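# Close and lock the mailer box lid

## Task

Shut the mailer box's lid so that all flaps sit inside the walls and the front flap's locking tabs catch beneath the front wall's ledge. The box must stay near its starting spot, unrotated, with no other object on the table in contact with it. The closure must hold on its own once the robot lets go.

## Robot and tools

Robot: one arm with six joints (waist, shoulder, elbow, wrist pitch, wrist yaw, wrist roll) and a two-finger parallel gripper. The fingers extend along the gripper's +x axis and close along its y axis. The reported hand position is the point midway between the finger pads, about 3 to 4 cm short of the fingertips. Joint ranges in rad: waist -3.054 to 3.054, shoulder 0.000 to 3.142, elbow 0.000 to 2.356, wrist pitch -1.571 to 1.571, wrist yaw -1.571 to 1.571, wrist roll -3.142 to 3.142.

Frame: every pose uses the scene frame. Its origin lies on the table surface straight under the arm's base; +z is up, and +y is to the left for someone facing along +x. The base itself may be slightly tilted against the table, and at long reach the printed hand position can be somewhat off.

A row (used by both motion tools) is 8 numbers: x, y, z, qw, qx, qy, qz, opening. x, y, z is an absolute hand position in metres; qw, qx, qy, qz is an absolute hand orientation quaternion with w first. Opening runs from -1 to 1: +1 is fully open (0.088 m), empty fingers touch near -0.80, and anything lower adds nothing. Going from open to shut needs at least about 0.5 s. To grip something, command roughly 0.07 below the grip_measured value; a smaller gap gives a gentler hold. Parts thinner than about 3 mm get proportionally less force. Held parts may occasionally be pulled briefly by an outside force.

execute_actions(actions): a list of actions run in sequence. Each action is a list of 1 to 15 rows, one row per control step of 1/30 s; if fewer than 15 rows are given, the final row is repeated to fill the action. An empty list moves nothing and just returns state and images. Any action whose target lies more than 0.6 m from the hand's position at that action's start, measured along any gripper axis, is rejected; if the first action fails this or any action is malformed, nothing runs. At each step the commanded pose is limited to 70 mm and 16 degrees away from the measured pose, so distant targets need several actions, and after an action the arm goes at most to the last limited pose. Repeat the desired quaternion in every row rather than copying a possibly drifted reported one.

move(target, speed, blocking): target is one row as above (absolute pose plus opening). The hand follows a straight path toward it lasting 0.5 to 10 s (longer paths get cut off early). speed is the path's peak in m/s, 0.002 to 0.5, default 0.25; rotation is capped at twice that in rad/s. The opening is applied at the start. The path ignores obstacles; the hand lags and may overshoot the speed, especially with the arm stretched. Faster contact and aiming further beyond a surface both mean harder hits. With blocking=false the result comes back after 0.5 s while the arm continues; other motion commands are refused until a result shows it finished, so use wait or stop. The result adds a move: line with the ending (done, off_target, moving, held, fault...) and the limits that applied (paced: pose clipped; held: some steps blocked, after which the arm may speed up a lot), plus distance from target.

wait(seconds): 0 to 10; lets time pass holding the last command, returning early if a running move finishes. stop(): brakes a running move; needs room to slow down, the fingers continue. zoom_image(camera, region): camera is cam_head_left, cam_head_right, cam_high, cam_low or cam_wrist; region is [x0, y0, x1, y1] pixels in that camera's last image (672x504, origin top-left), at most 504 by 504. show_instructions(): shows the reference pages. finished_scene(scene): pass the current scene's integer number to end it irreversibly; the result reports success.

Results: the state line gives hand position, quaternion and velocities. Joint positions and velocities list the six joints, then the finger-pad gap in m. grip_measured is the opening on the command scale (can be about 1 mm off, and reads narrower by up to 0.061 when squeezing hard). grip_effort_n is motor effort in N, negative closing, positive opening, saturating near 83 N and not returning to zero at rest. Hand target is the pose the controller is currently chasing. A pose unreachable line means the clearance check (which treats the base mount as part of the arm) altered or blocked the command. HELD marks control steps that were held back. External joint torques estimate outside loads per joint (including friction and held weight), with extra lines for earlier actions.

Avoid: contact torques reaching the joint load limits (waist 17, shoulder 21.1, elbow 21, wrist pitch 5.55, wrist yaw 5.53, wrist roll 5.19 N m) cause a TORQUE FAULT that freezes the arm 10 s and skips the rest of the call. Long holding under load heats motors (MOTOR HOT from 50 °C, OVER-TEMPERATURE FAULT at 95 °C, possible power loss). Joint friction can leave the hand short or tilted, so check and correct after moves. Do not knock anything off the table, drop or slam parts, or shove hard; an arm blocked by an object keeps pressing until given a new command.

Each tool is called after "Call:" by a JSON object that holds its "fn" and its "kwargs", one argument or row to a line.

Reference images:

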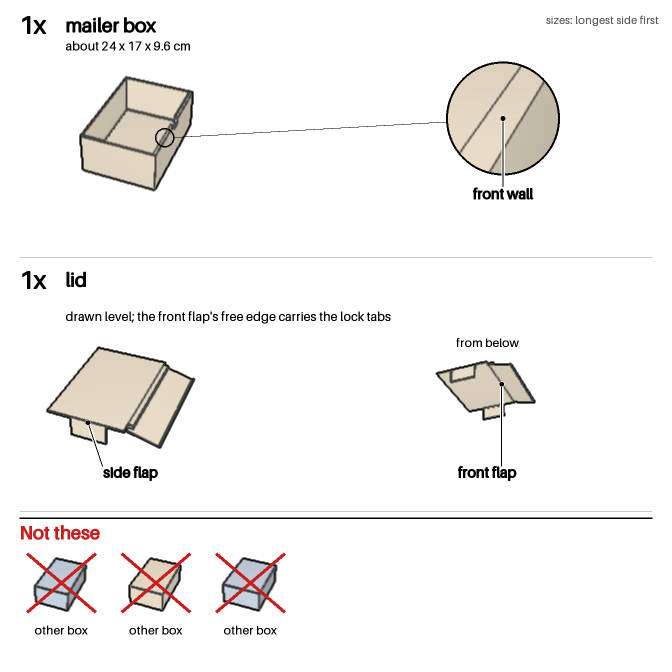

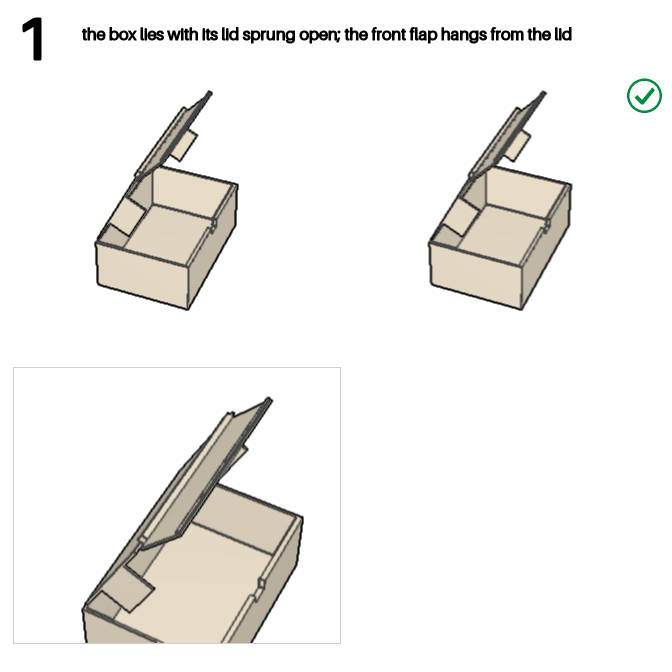

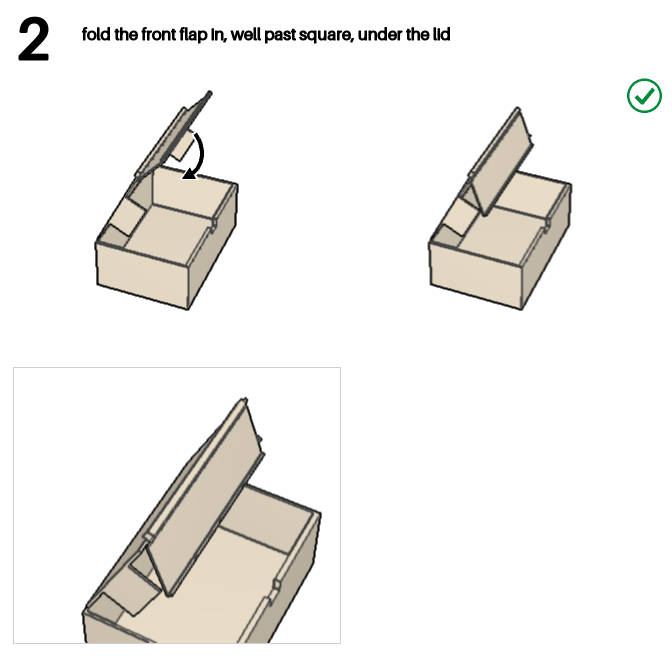

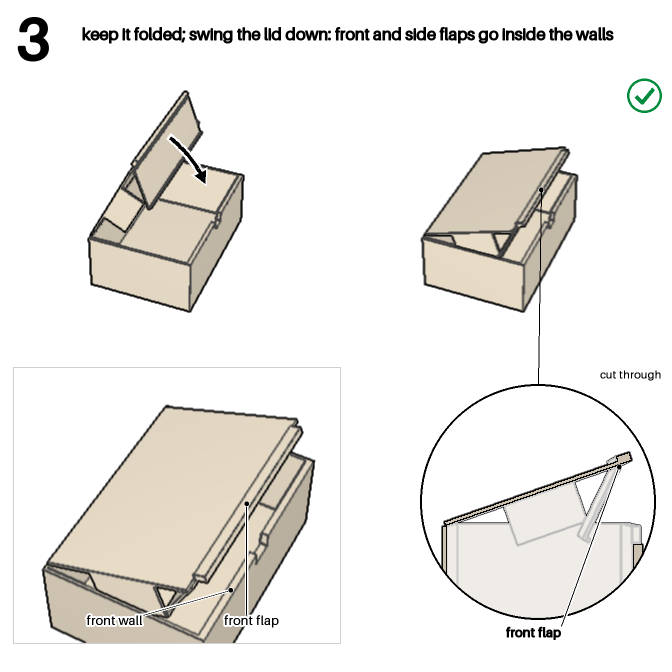

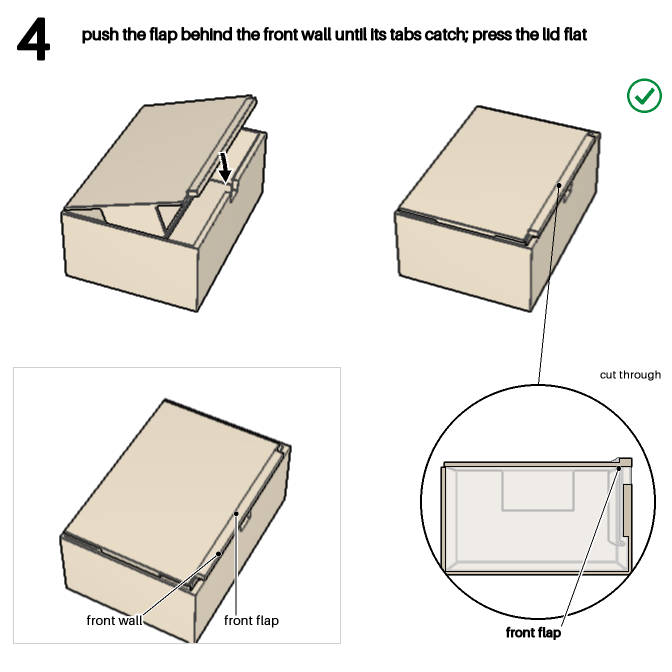

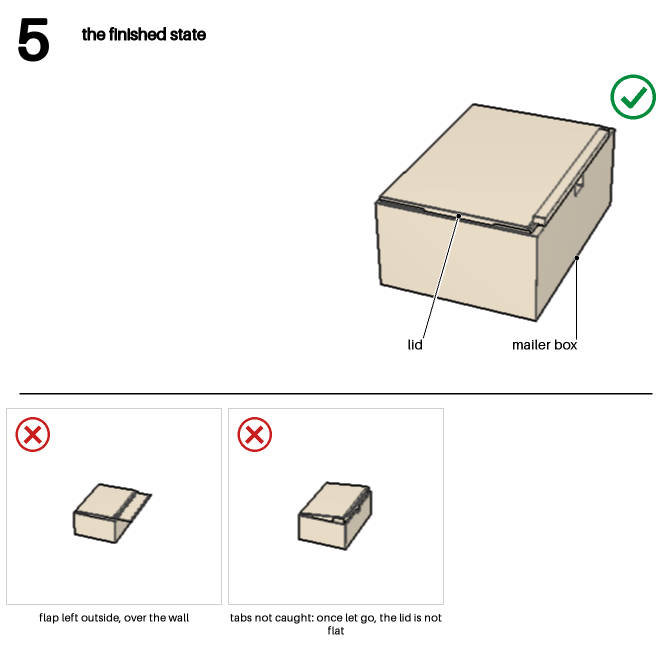

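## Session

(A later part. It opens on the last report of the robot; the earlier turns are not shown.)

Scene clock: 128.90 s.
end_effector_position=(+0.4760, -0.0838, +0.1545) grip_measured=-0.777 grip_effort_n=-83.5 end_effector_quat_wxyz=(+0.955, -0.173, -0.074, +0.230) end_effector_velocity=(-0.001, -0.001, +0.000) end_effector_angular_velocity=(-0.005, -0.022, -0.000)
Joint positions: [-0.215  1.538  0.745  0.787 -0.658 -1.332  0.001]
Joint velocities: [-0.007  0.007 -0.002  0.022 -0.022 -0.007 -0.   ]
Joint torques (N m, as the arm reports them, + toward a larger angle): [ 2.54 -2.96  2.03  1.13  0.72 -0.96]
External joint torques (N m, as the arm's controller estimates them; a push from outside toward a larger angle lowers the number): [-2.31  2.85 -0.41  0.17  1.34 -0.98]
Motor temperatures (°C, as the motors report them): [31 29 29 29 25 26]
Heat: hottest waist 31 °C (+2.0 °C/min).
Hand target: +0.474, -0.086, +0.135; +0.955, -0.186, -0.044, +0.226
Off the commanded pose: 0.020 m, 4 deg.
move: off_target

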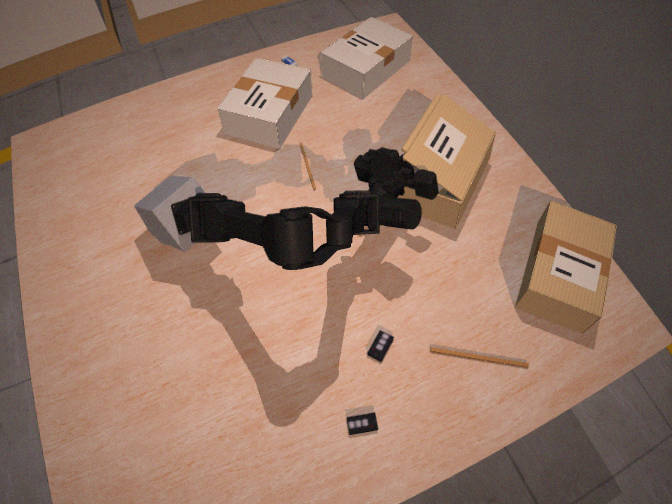

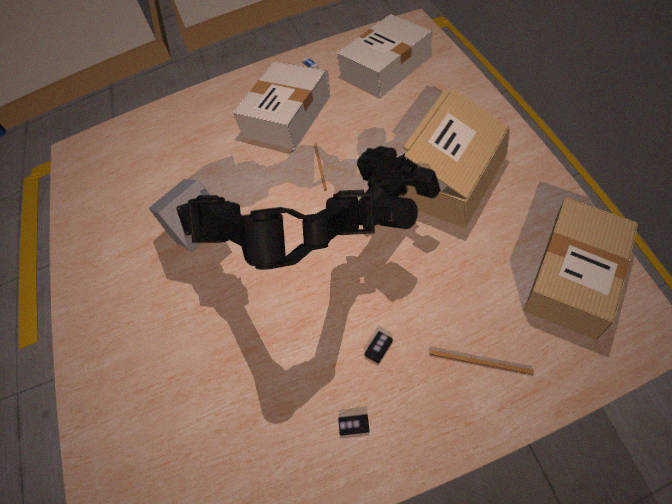

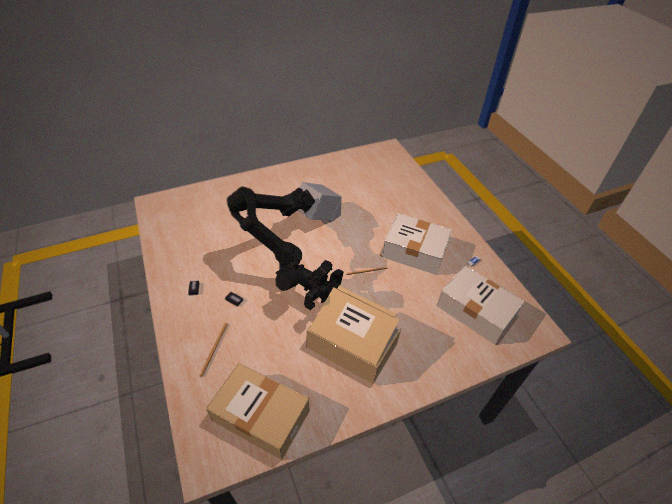

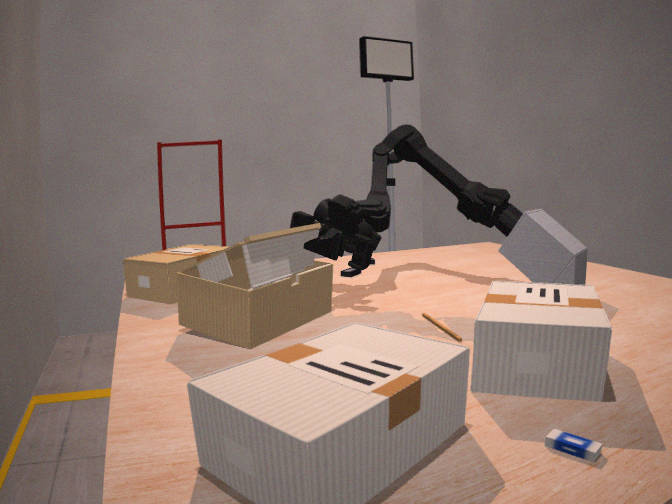

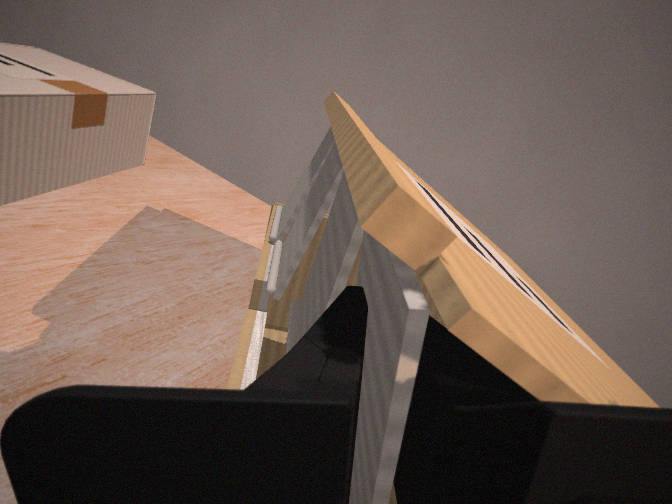

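Call:
{"fn": "move", "kwargs": {
  "target": [0.479,-0.091,0.167,0.96,-0.14,-0.07,0.232,-0.8],
  "speed": 0.03
}}

Call:
{"fn": "move", "kwargs": {
  "target": [0.477,-0.086,0.135,0.95,-0.2,-0.085,0.225,-0.8],
  "speed": 0.02
}}

Scene clock: 134.73 s.
end_effector_position=(+0.4760, -0.0859, +0.1568) grip_measured=-0.777 grip_effort_n=-83.5 end_effector_quat_wxyz=(+0.961, -0.128, -0.056, +0.240) end_effector_velocity=(+0.000, -0.003, +0.000) end_effector_angular_velocity=(-0.011, +0.002, -0.008)
Joint positions: [-0.212  1.515  0.756  0.734 -0.65  -1.248  0.001]
Joint velocities: [-0.002 -0.007  0.002 -0.007  0.007 -0.007 -0.   ]
Joint torques (N m, as the arm reports them, + toward a larger angle): [ 5.89 -6.61  4.24  1.13 -0.78 -0.53]
External joint torques (N m, as the arm's controller estimates them; a push from outside toward a larger angle lowers the number): [ 1.06 -0.79  1.65  0.16 -0.15 -0.56]
Motor temperatures (°C, as the motors report them): [30 29 29 29 25 26]
Heat: hottest waist 30 °C (+1.0 °C/min).
Hand target: +0.479, -0.091, +0.167; +0.960, -0.140, -0.070, +0.232
Off the commanded pose: 0.012 m, 2 deg.
move: off_target

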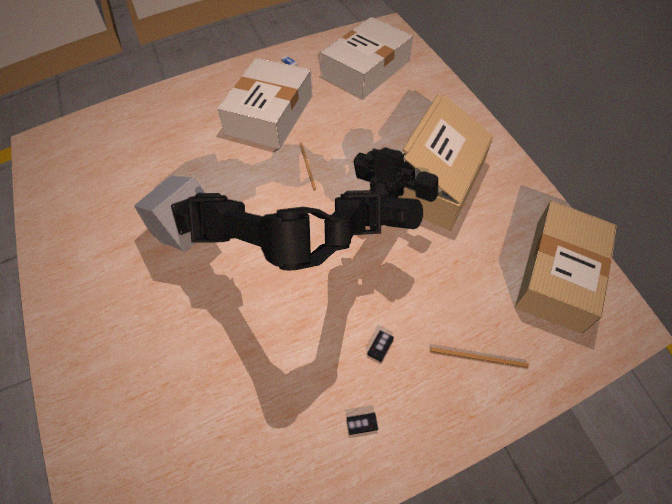

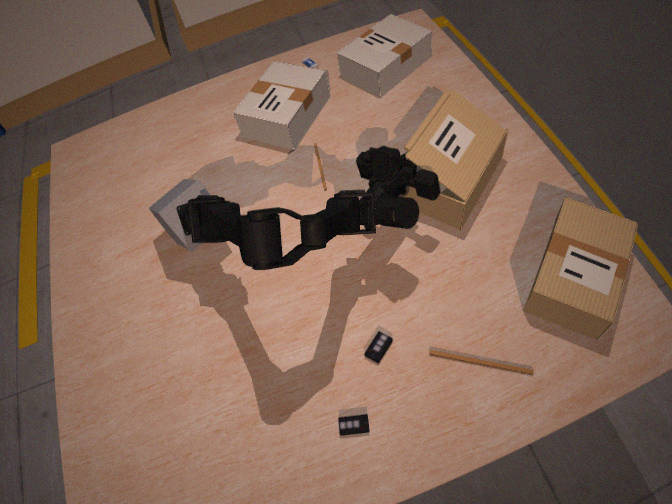

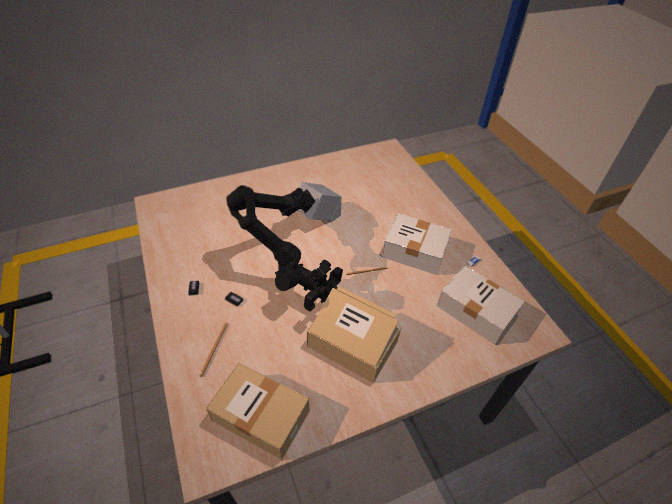

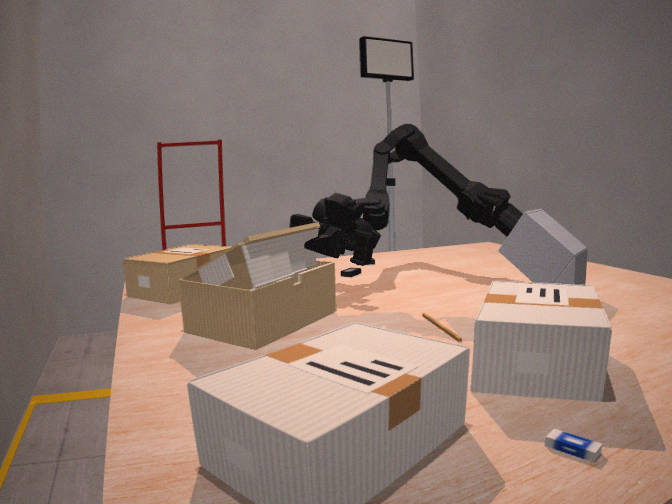

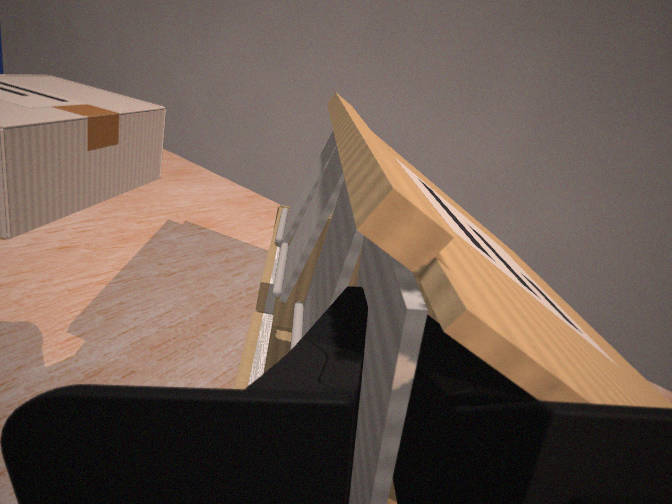

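Scene clock: 138.93 s.
end_effector_position=(+0.4767, -0.0851, +0.1518) grip_measured=-0.777 grip_effort_n=-83.5 end_effector_quat_wxyz=(+0.950, -0.185, -0.105, +0.227) end_effector_velocity=(-0.002, +0.001, -0.003) end_effector_angular_velocity=(-0.016, -0.002, +0.006)
Joint positions: [-0.242  1.578  0.756  0.85  -0.736 -1.351  0.001]
Joint velocities: [-0.007  0.002 -0.002 -0.007 -0.007 -0.022 -0.   ]
Joint torques (N m, as the arm reports them, + toward a larger angle): [ 3.14 -2.58  2.79  1.09  0.16 -1.23]
External joint torques (N m, as the arm's controller estimates them; a push from outside toward a larger angle lowers the number): [-1.75  3.33  0.53  0.12  0.76 -1.26]
Motor temperatures (°C, as the motors report them): [30 29 29 29 25 27]
Heat: hottest waist 30 °C (+1.0 °C/min).
Hand target: +0.476, -0.086, +0.135; +0.950, -0.200, -0.085, +0.225
Off the commanded pose: 0.017 m, 3 deg.
move: off_target

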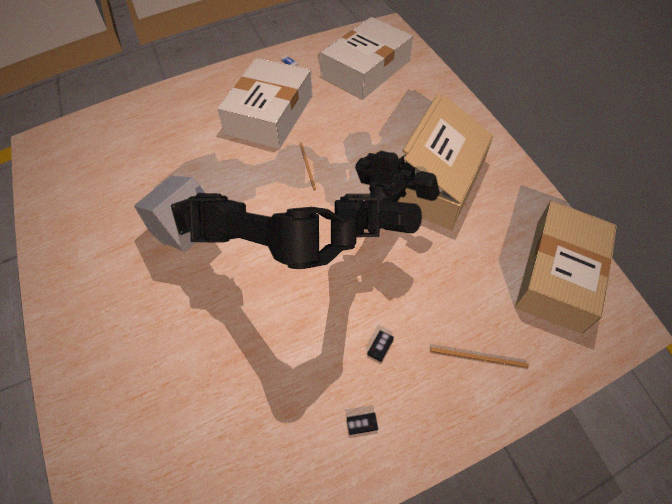

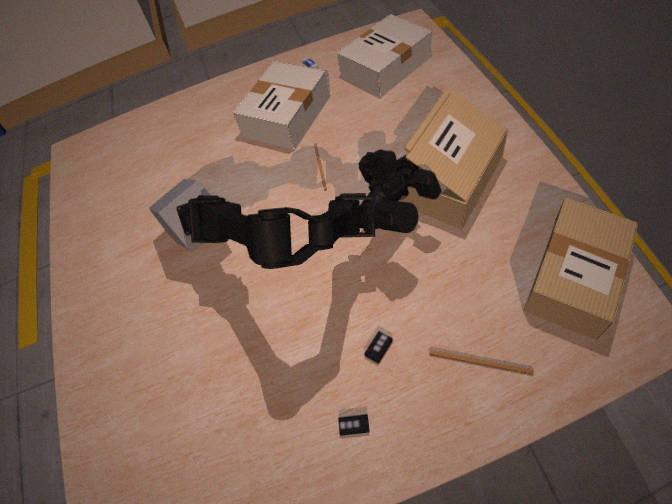

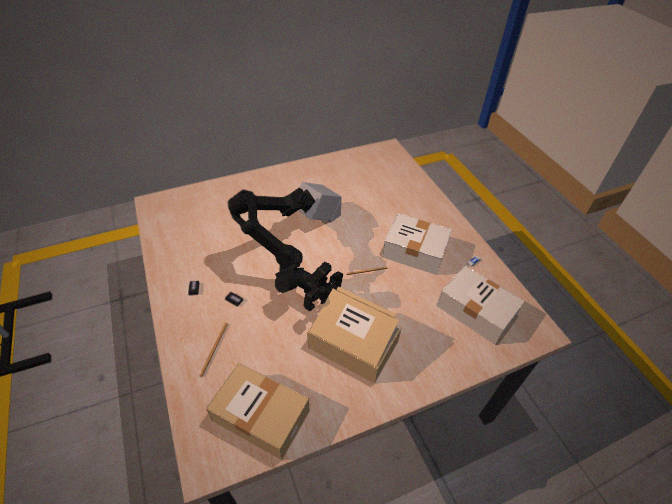

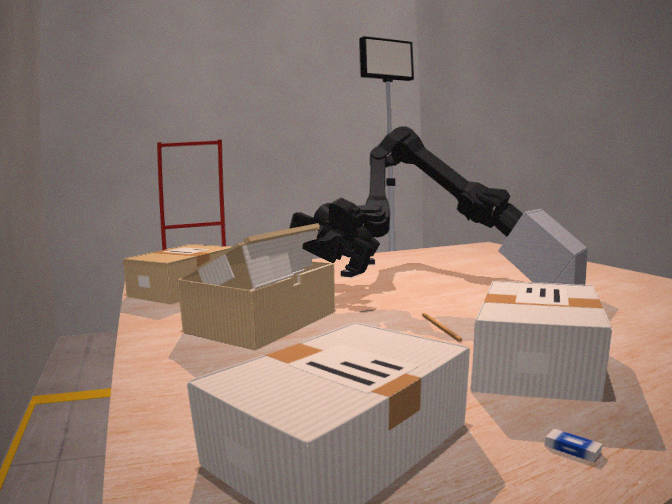

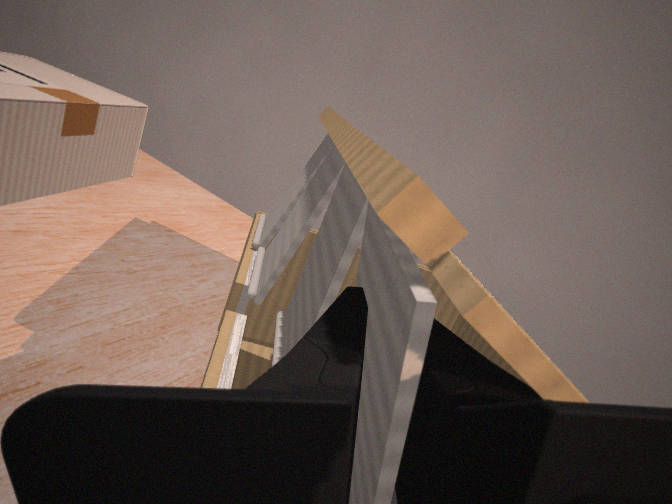

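Didn't lift free; more fold available now. Lift further.

Call:
{"fn": "move", "kwargs": {
  "target": [0.482,-0.097,0.175,0.955,-0.17,-0.10,0.225,-0.8],
  "speed": 0.03
}}

Scene clock: 143.70 s.
end_effector_position=(+0.4774, -0.0895, +0.1584) grip_measured=-0.777 grip_effort_n=-83.5 end_effector_quat_wxyz=(+0.956, -0.156, -0.077, +0.236) end_effector_velocity=(+0.001, -0.003, +0.000) end_effector_angular_velocity=(+0.003, +0.026, -0.002)
Joint positions: [-0.224  1.523  0.766  0.748 -0.684 -1.302  0.001]
Joint velocities: [ 0.002 -0.017  0.007 -0.037  0.022  0.007 -0.   ]
Joint torques (N m, as the arm reports them, + toward a larger angle): [ 6.42 -7.23  4.97  1.46 -1.13 -0.45]
External joint torques (N m, as the arm's controller estimates them; a push from outside toward a larger angle lowers the number): [ 1.57 -1.35  2.41  0.5  -0.51 -0.48]
Motor temperatures (°C, as the motors report them): [30 29 29 29 25 27]
Heat: hottest waist 30 °C (+1.0 °C/min).
Hand target: +0.482, -0.097, +0.175; +0.954, -0.170, -0.100, +0.225
Off the commanded pose: 0.019 m, 3 deg.
move: off_target

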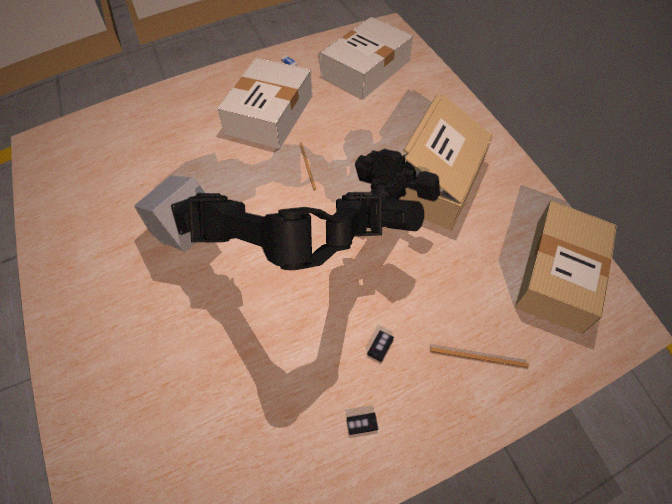

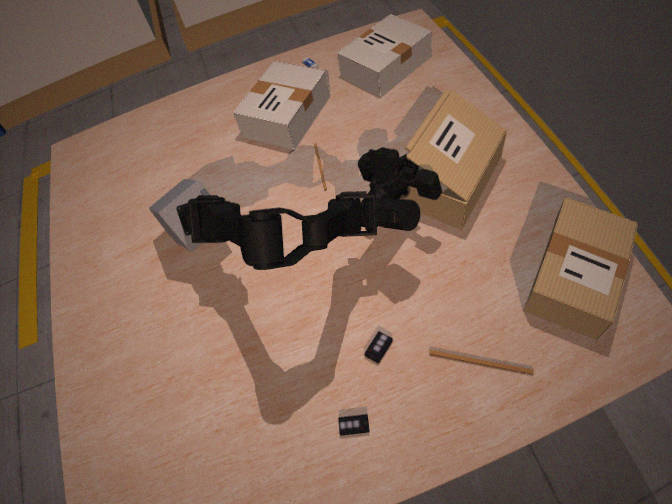

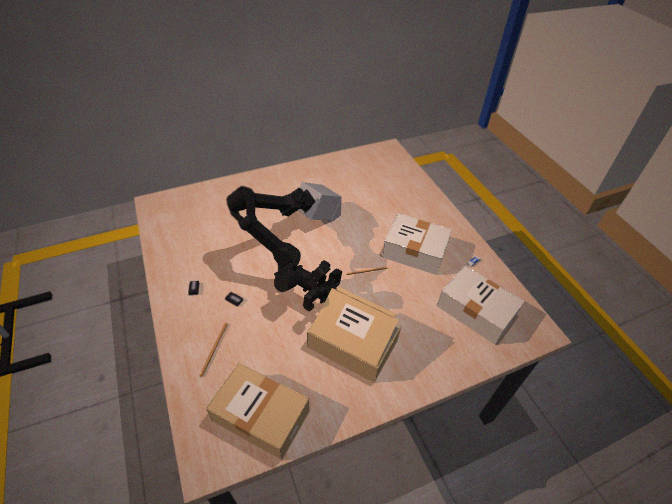

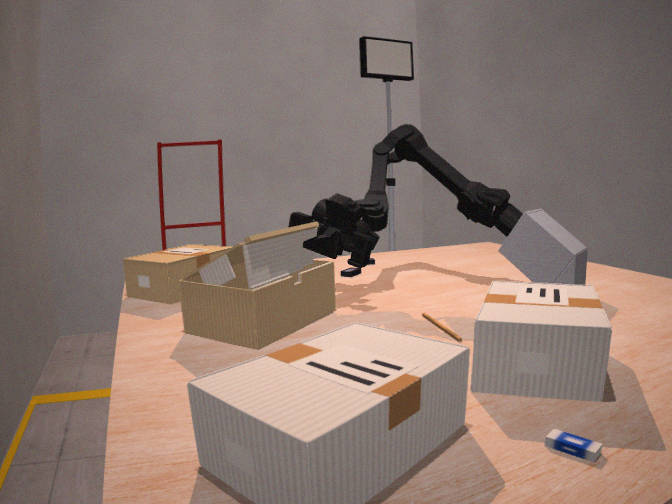

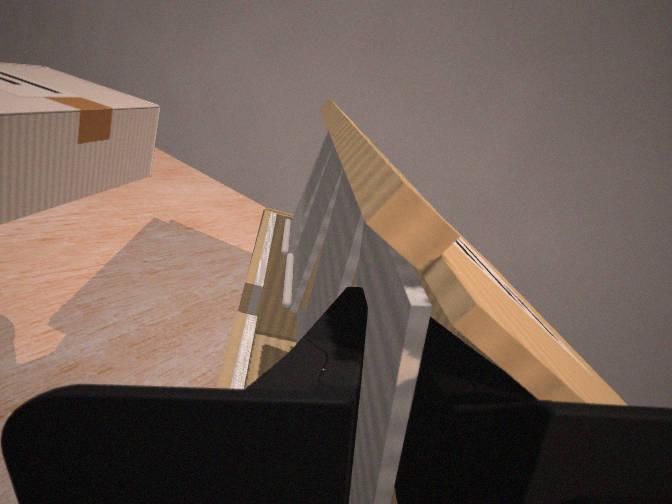

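Snapped inside. Down.

Call:
{"fn": "move", "kwargs": {
  "target": [0.477,-0.080,0.128,0.952,-0.2,-0.06,0.222,-0.8],
  "speed": 0.025
}}

Call:
{"fn": "move", "kwargs": {
  "target": [0.474,-0.070,0.118,0.973,-0.085,-0.01,0.215,-0.8],
  "speed": 0.06
}}

Scene clock: 149.77 s.
end_effector_position=(+0.4777, -0.0798, +0.1426) grip_measured=-0.777 grip_effort_n=-83.5 end_effector_quat_wxyz=(+0.954, -0.184, -0.078, +0.225) end_effector_velocity=(-0.002, +0.003, +0.000) end_effector_angular_velocity=(-0.009, -0.016, +0.018)
Joint positions: [-0.23   1.593  0.746  0.854 -0.672 -1.349  0.001]
Joint velocities: [-0.002  0.002 -0.002 -0.007 -0.022 -0.022  0.   ]
Joint torques (N m, as the arm reports them, + toward a larger angle): [ 3.4  -2.98  2.32  1.36  0.15 -1.25]
External joint torques (N m, as the arm's controller estimates them; a push from outside toward a larger angle lowers the number): [-1.59  2.9   0.11  0.39  0.77 -1.28]
Motor temperatures (°C, as the motors report them): [31 30 29 30 25 27]
Heat: hottest waist 31 °C (+2.0 °C/min).
Hand target: +0.477, -0.080, +0.128; +0.952, -0.200, -0.060, +0.223
Off the commanded pose: 0.015 m, 3 deg.
move: off_target

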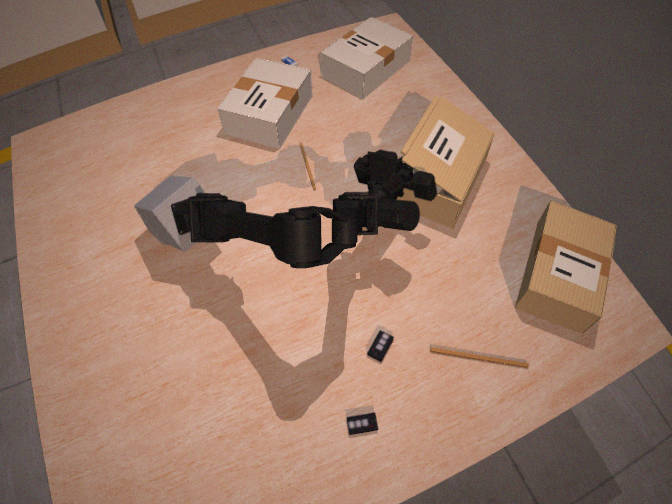

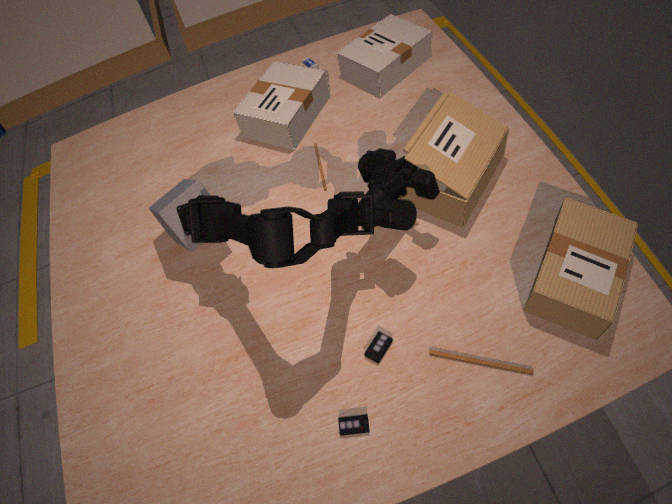

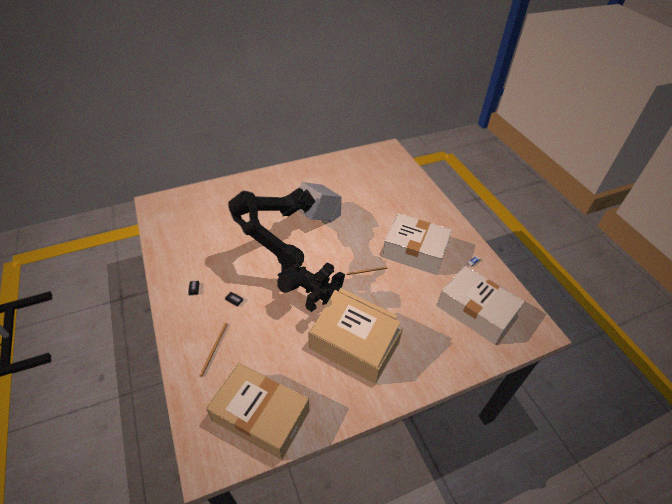

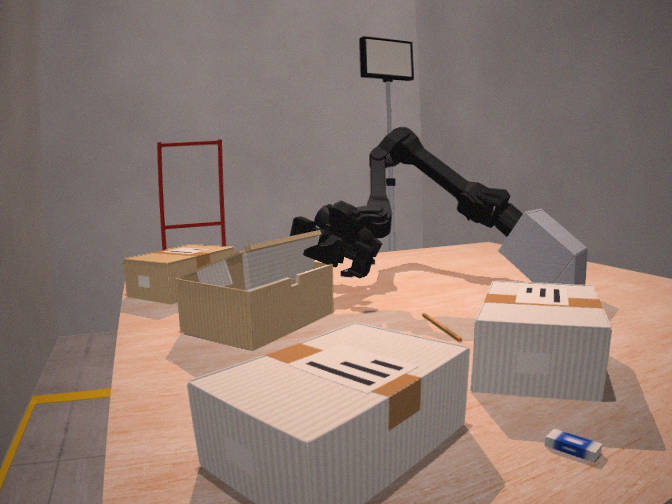

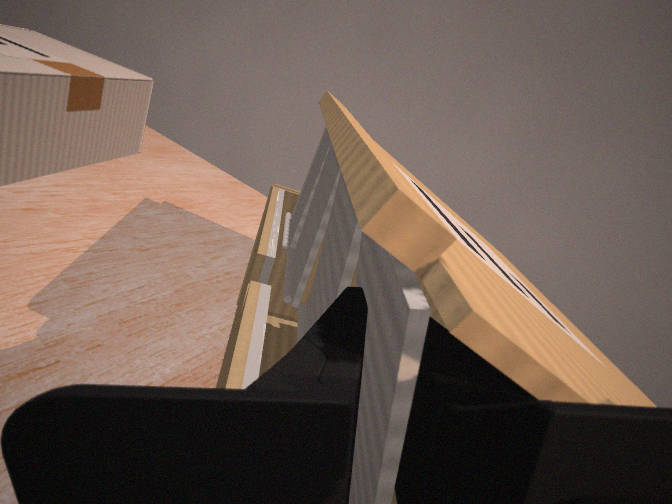

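Scene clock: 152.07 s.
end_effector_position=(+0.4783, -0.0727, +0.1392) grip_measured=-0.779 grip_effort_n=-83.5 end_effector_quat_wxyz=(+0.972, -0.094, -0.044, +0.213) end_effector_velocity=(-0.002, +0.002, -0.001) end_effector_angular_velocity=(-0.004, -0.005, +0.004)
Joint positions: [-0.206  1.622  0.718  0.938 -0.608 -1.142  0.001]
Joint velocities: [-0.002  0.002 -0.007  0.007 -0.007 -0.007 -0.   ]
Joint torques (N m, as the arm reports them, + toward a larger angle): [ 2.8  -2.5   1.07  0.72  0.38  0.29]
External joint torques (N m, as the arm's controller estimates them; a push from outside toward a larger angle lowers the number): [-2.31  3.24 -1.   -0.3   0.99  0.27]
Motor temperatures (°C, as the motors report them): [31 30 29 30 25 27]
Heat: hottest waist 31 °C (+2.0 °C/min).
Hand target: +0.473, -0.070, +0.119; +0.973, -0.085, -0.010, +0.215
Off the commanded pose: 0.022 m, 4 deg.
move: off_target

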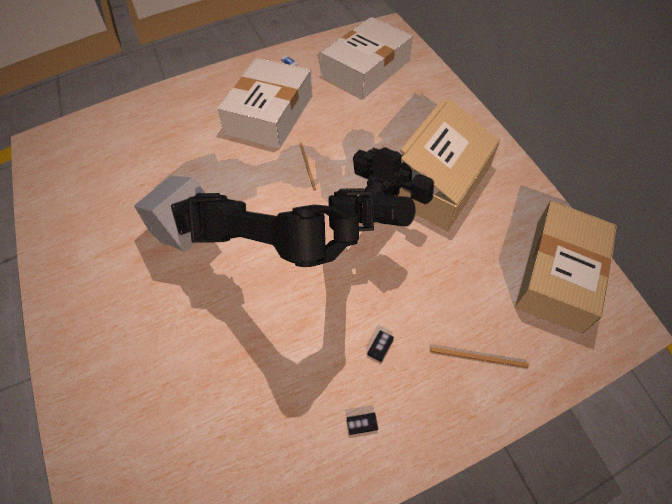

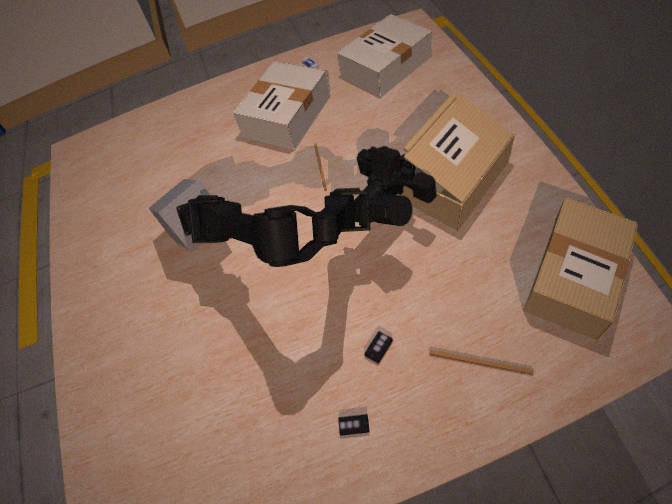

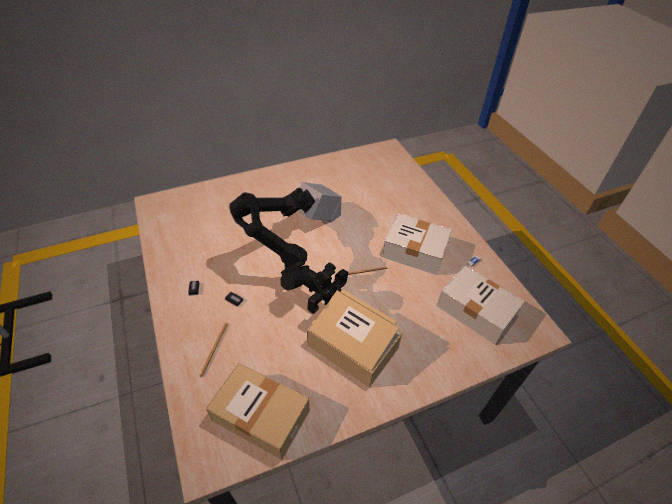

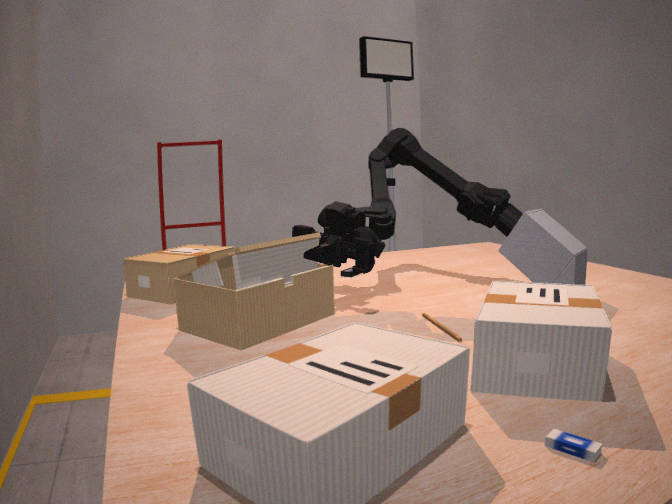

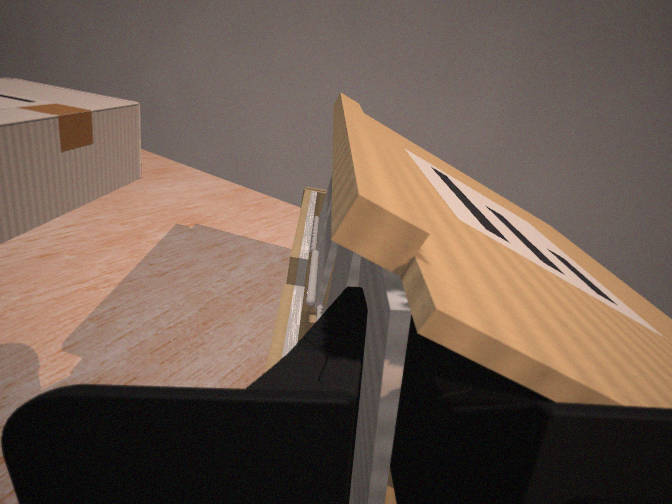

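Call:
{"fn": "move", "kwargs": {
  "target": [0.477,-0.071,0.136,0.972,-0.04,-0.03,0.225,-0.55],
  "speed": 0.06
}}

Call:
{"fn": "zoom_image", "kwargs": {
  "camera": "cam_head_right",
  "region": [350,80,530,240]
}}

Call:
{"fn": "zoom_image", "kwargs": {
  "camera": "cam_low",
  "region": [150,180,400,360]
}}

Scene clock: 158.03 s.
end_effector_position=(+0.4771, -0.0697, +0.1380) grip_measured=-0.553 grip_effort_n=18.4 end_effector_quat_wxyz=(+0.973, -0.043, -0.033, +0.225) end_effector_velocity=(-0.003, +0.003, -0.005) end_effector_angular_velocity=(+0.027, +0.028, +0.019)
Joint positions: [-0.208  1.623  0.721  0.914 -0.622 -1.05   0.012]
Joint velocities: [-0.007  0.002 -0.002 -0.022 -0.007  0.022 -0.   ]
Joint torques (N m, as the arm reports them, + toward a larger angle): [ 4.8  -4.87  2.6   0.71 -0.73  0.19]
External joint torques (N m, as the arm's controller estimates them; a push from outside toward a larger angle lowers the number): [-0.29  0.76  0.63 -0.26 -0.11  0.18]
Motor temperatures (°C, as the motors report them): [31 30 29 29 25 27]
Heat: hottest waist 31 °C (+1.0 °C/min).
Hand target: +0.477, -0.071, +0.136; +0.973, -0.040, -0.030, +0.225
Off the commanded pose: 0.002 m, 1 deg.
move: done

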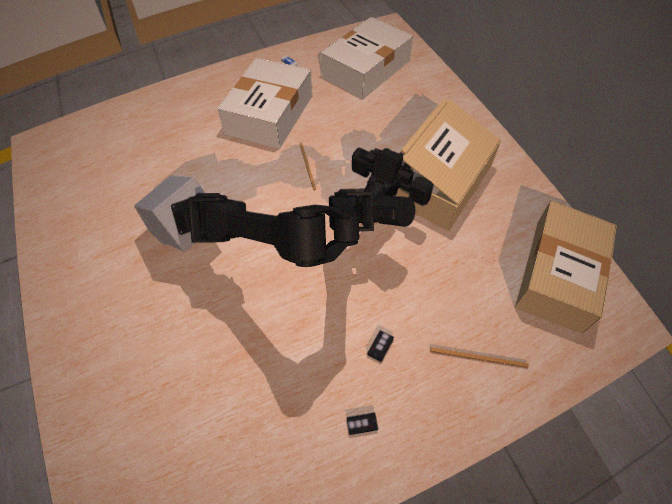

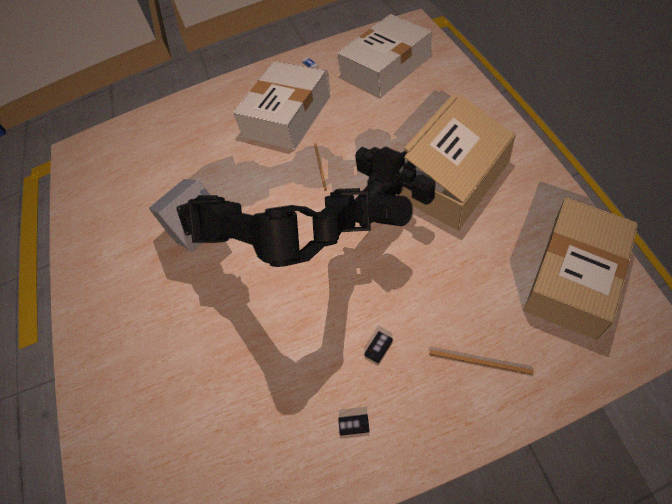

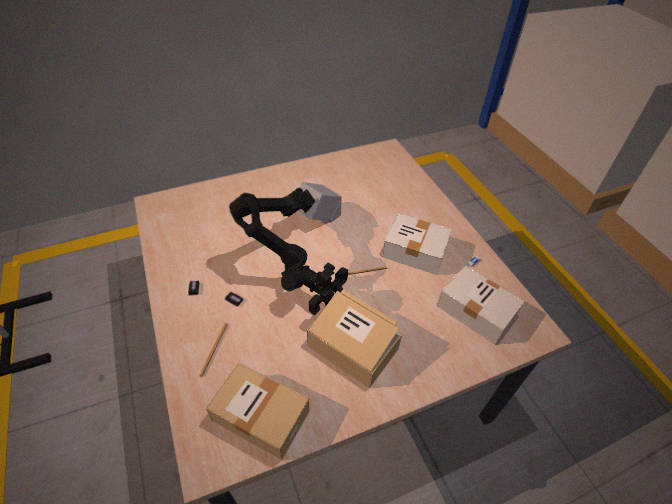

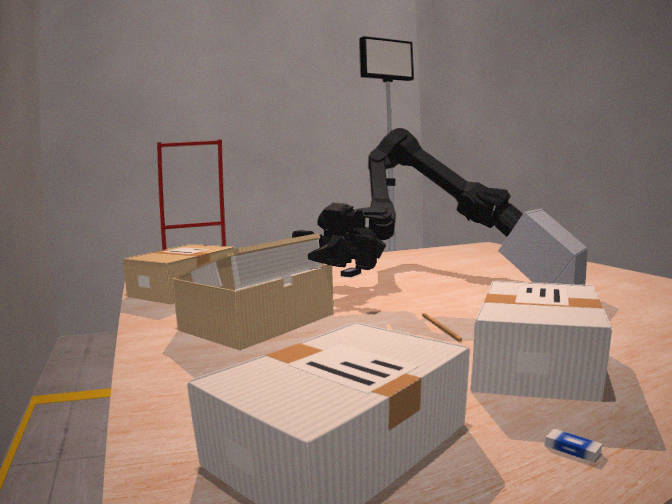

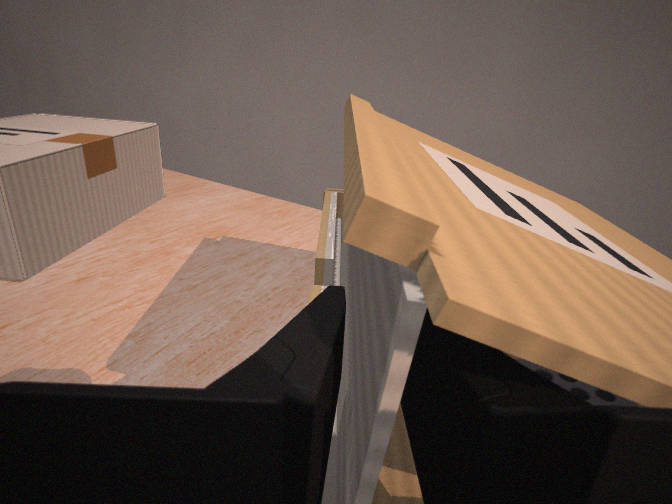

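Region (350, 80, 530, 240) of cam_head_right's 672x504 image, scaled by 2.800, with more detail than that image has.

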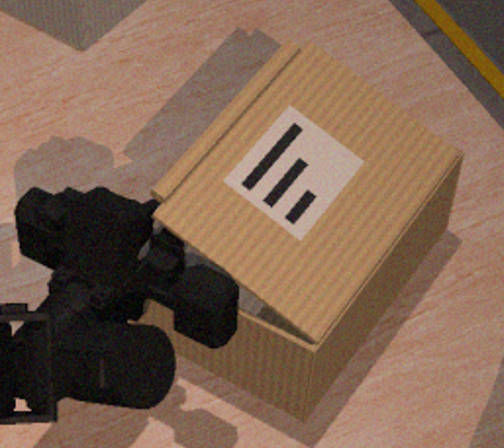

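Region (150, 180, 400, 360) of cam_low's 672x504 image, scaled by 2.016, with more detail than that image has; it fills the top 363 rows of this view, and the rest is white.

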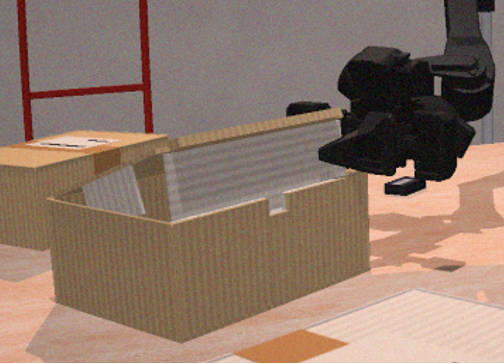

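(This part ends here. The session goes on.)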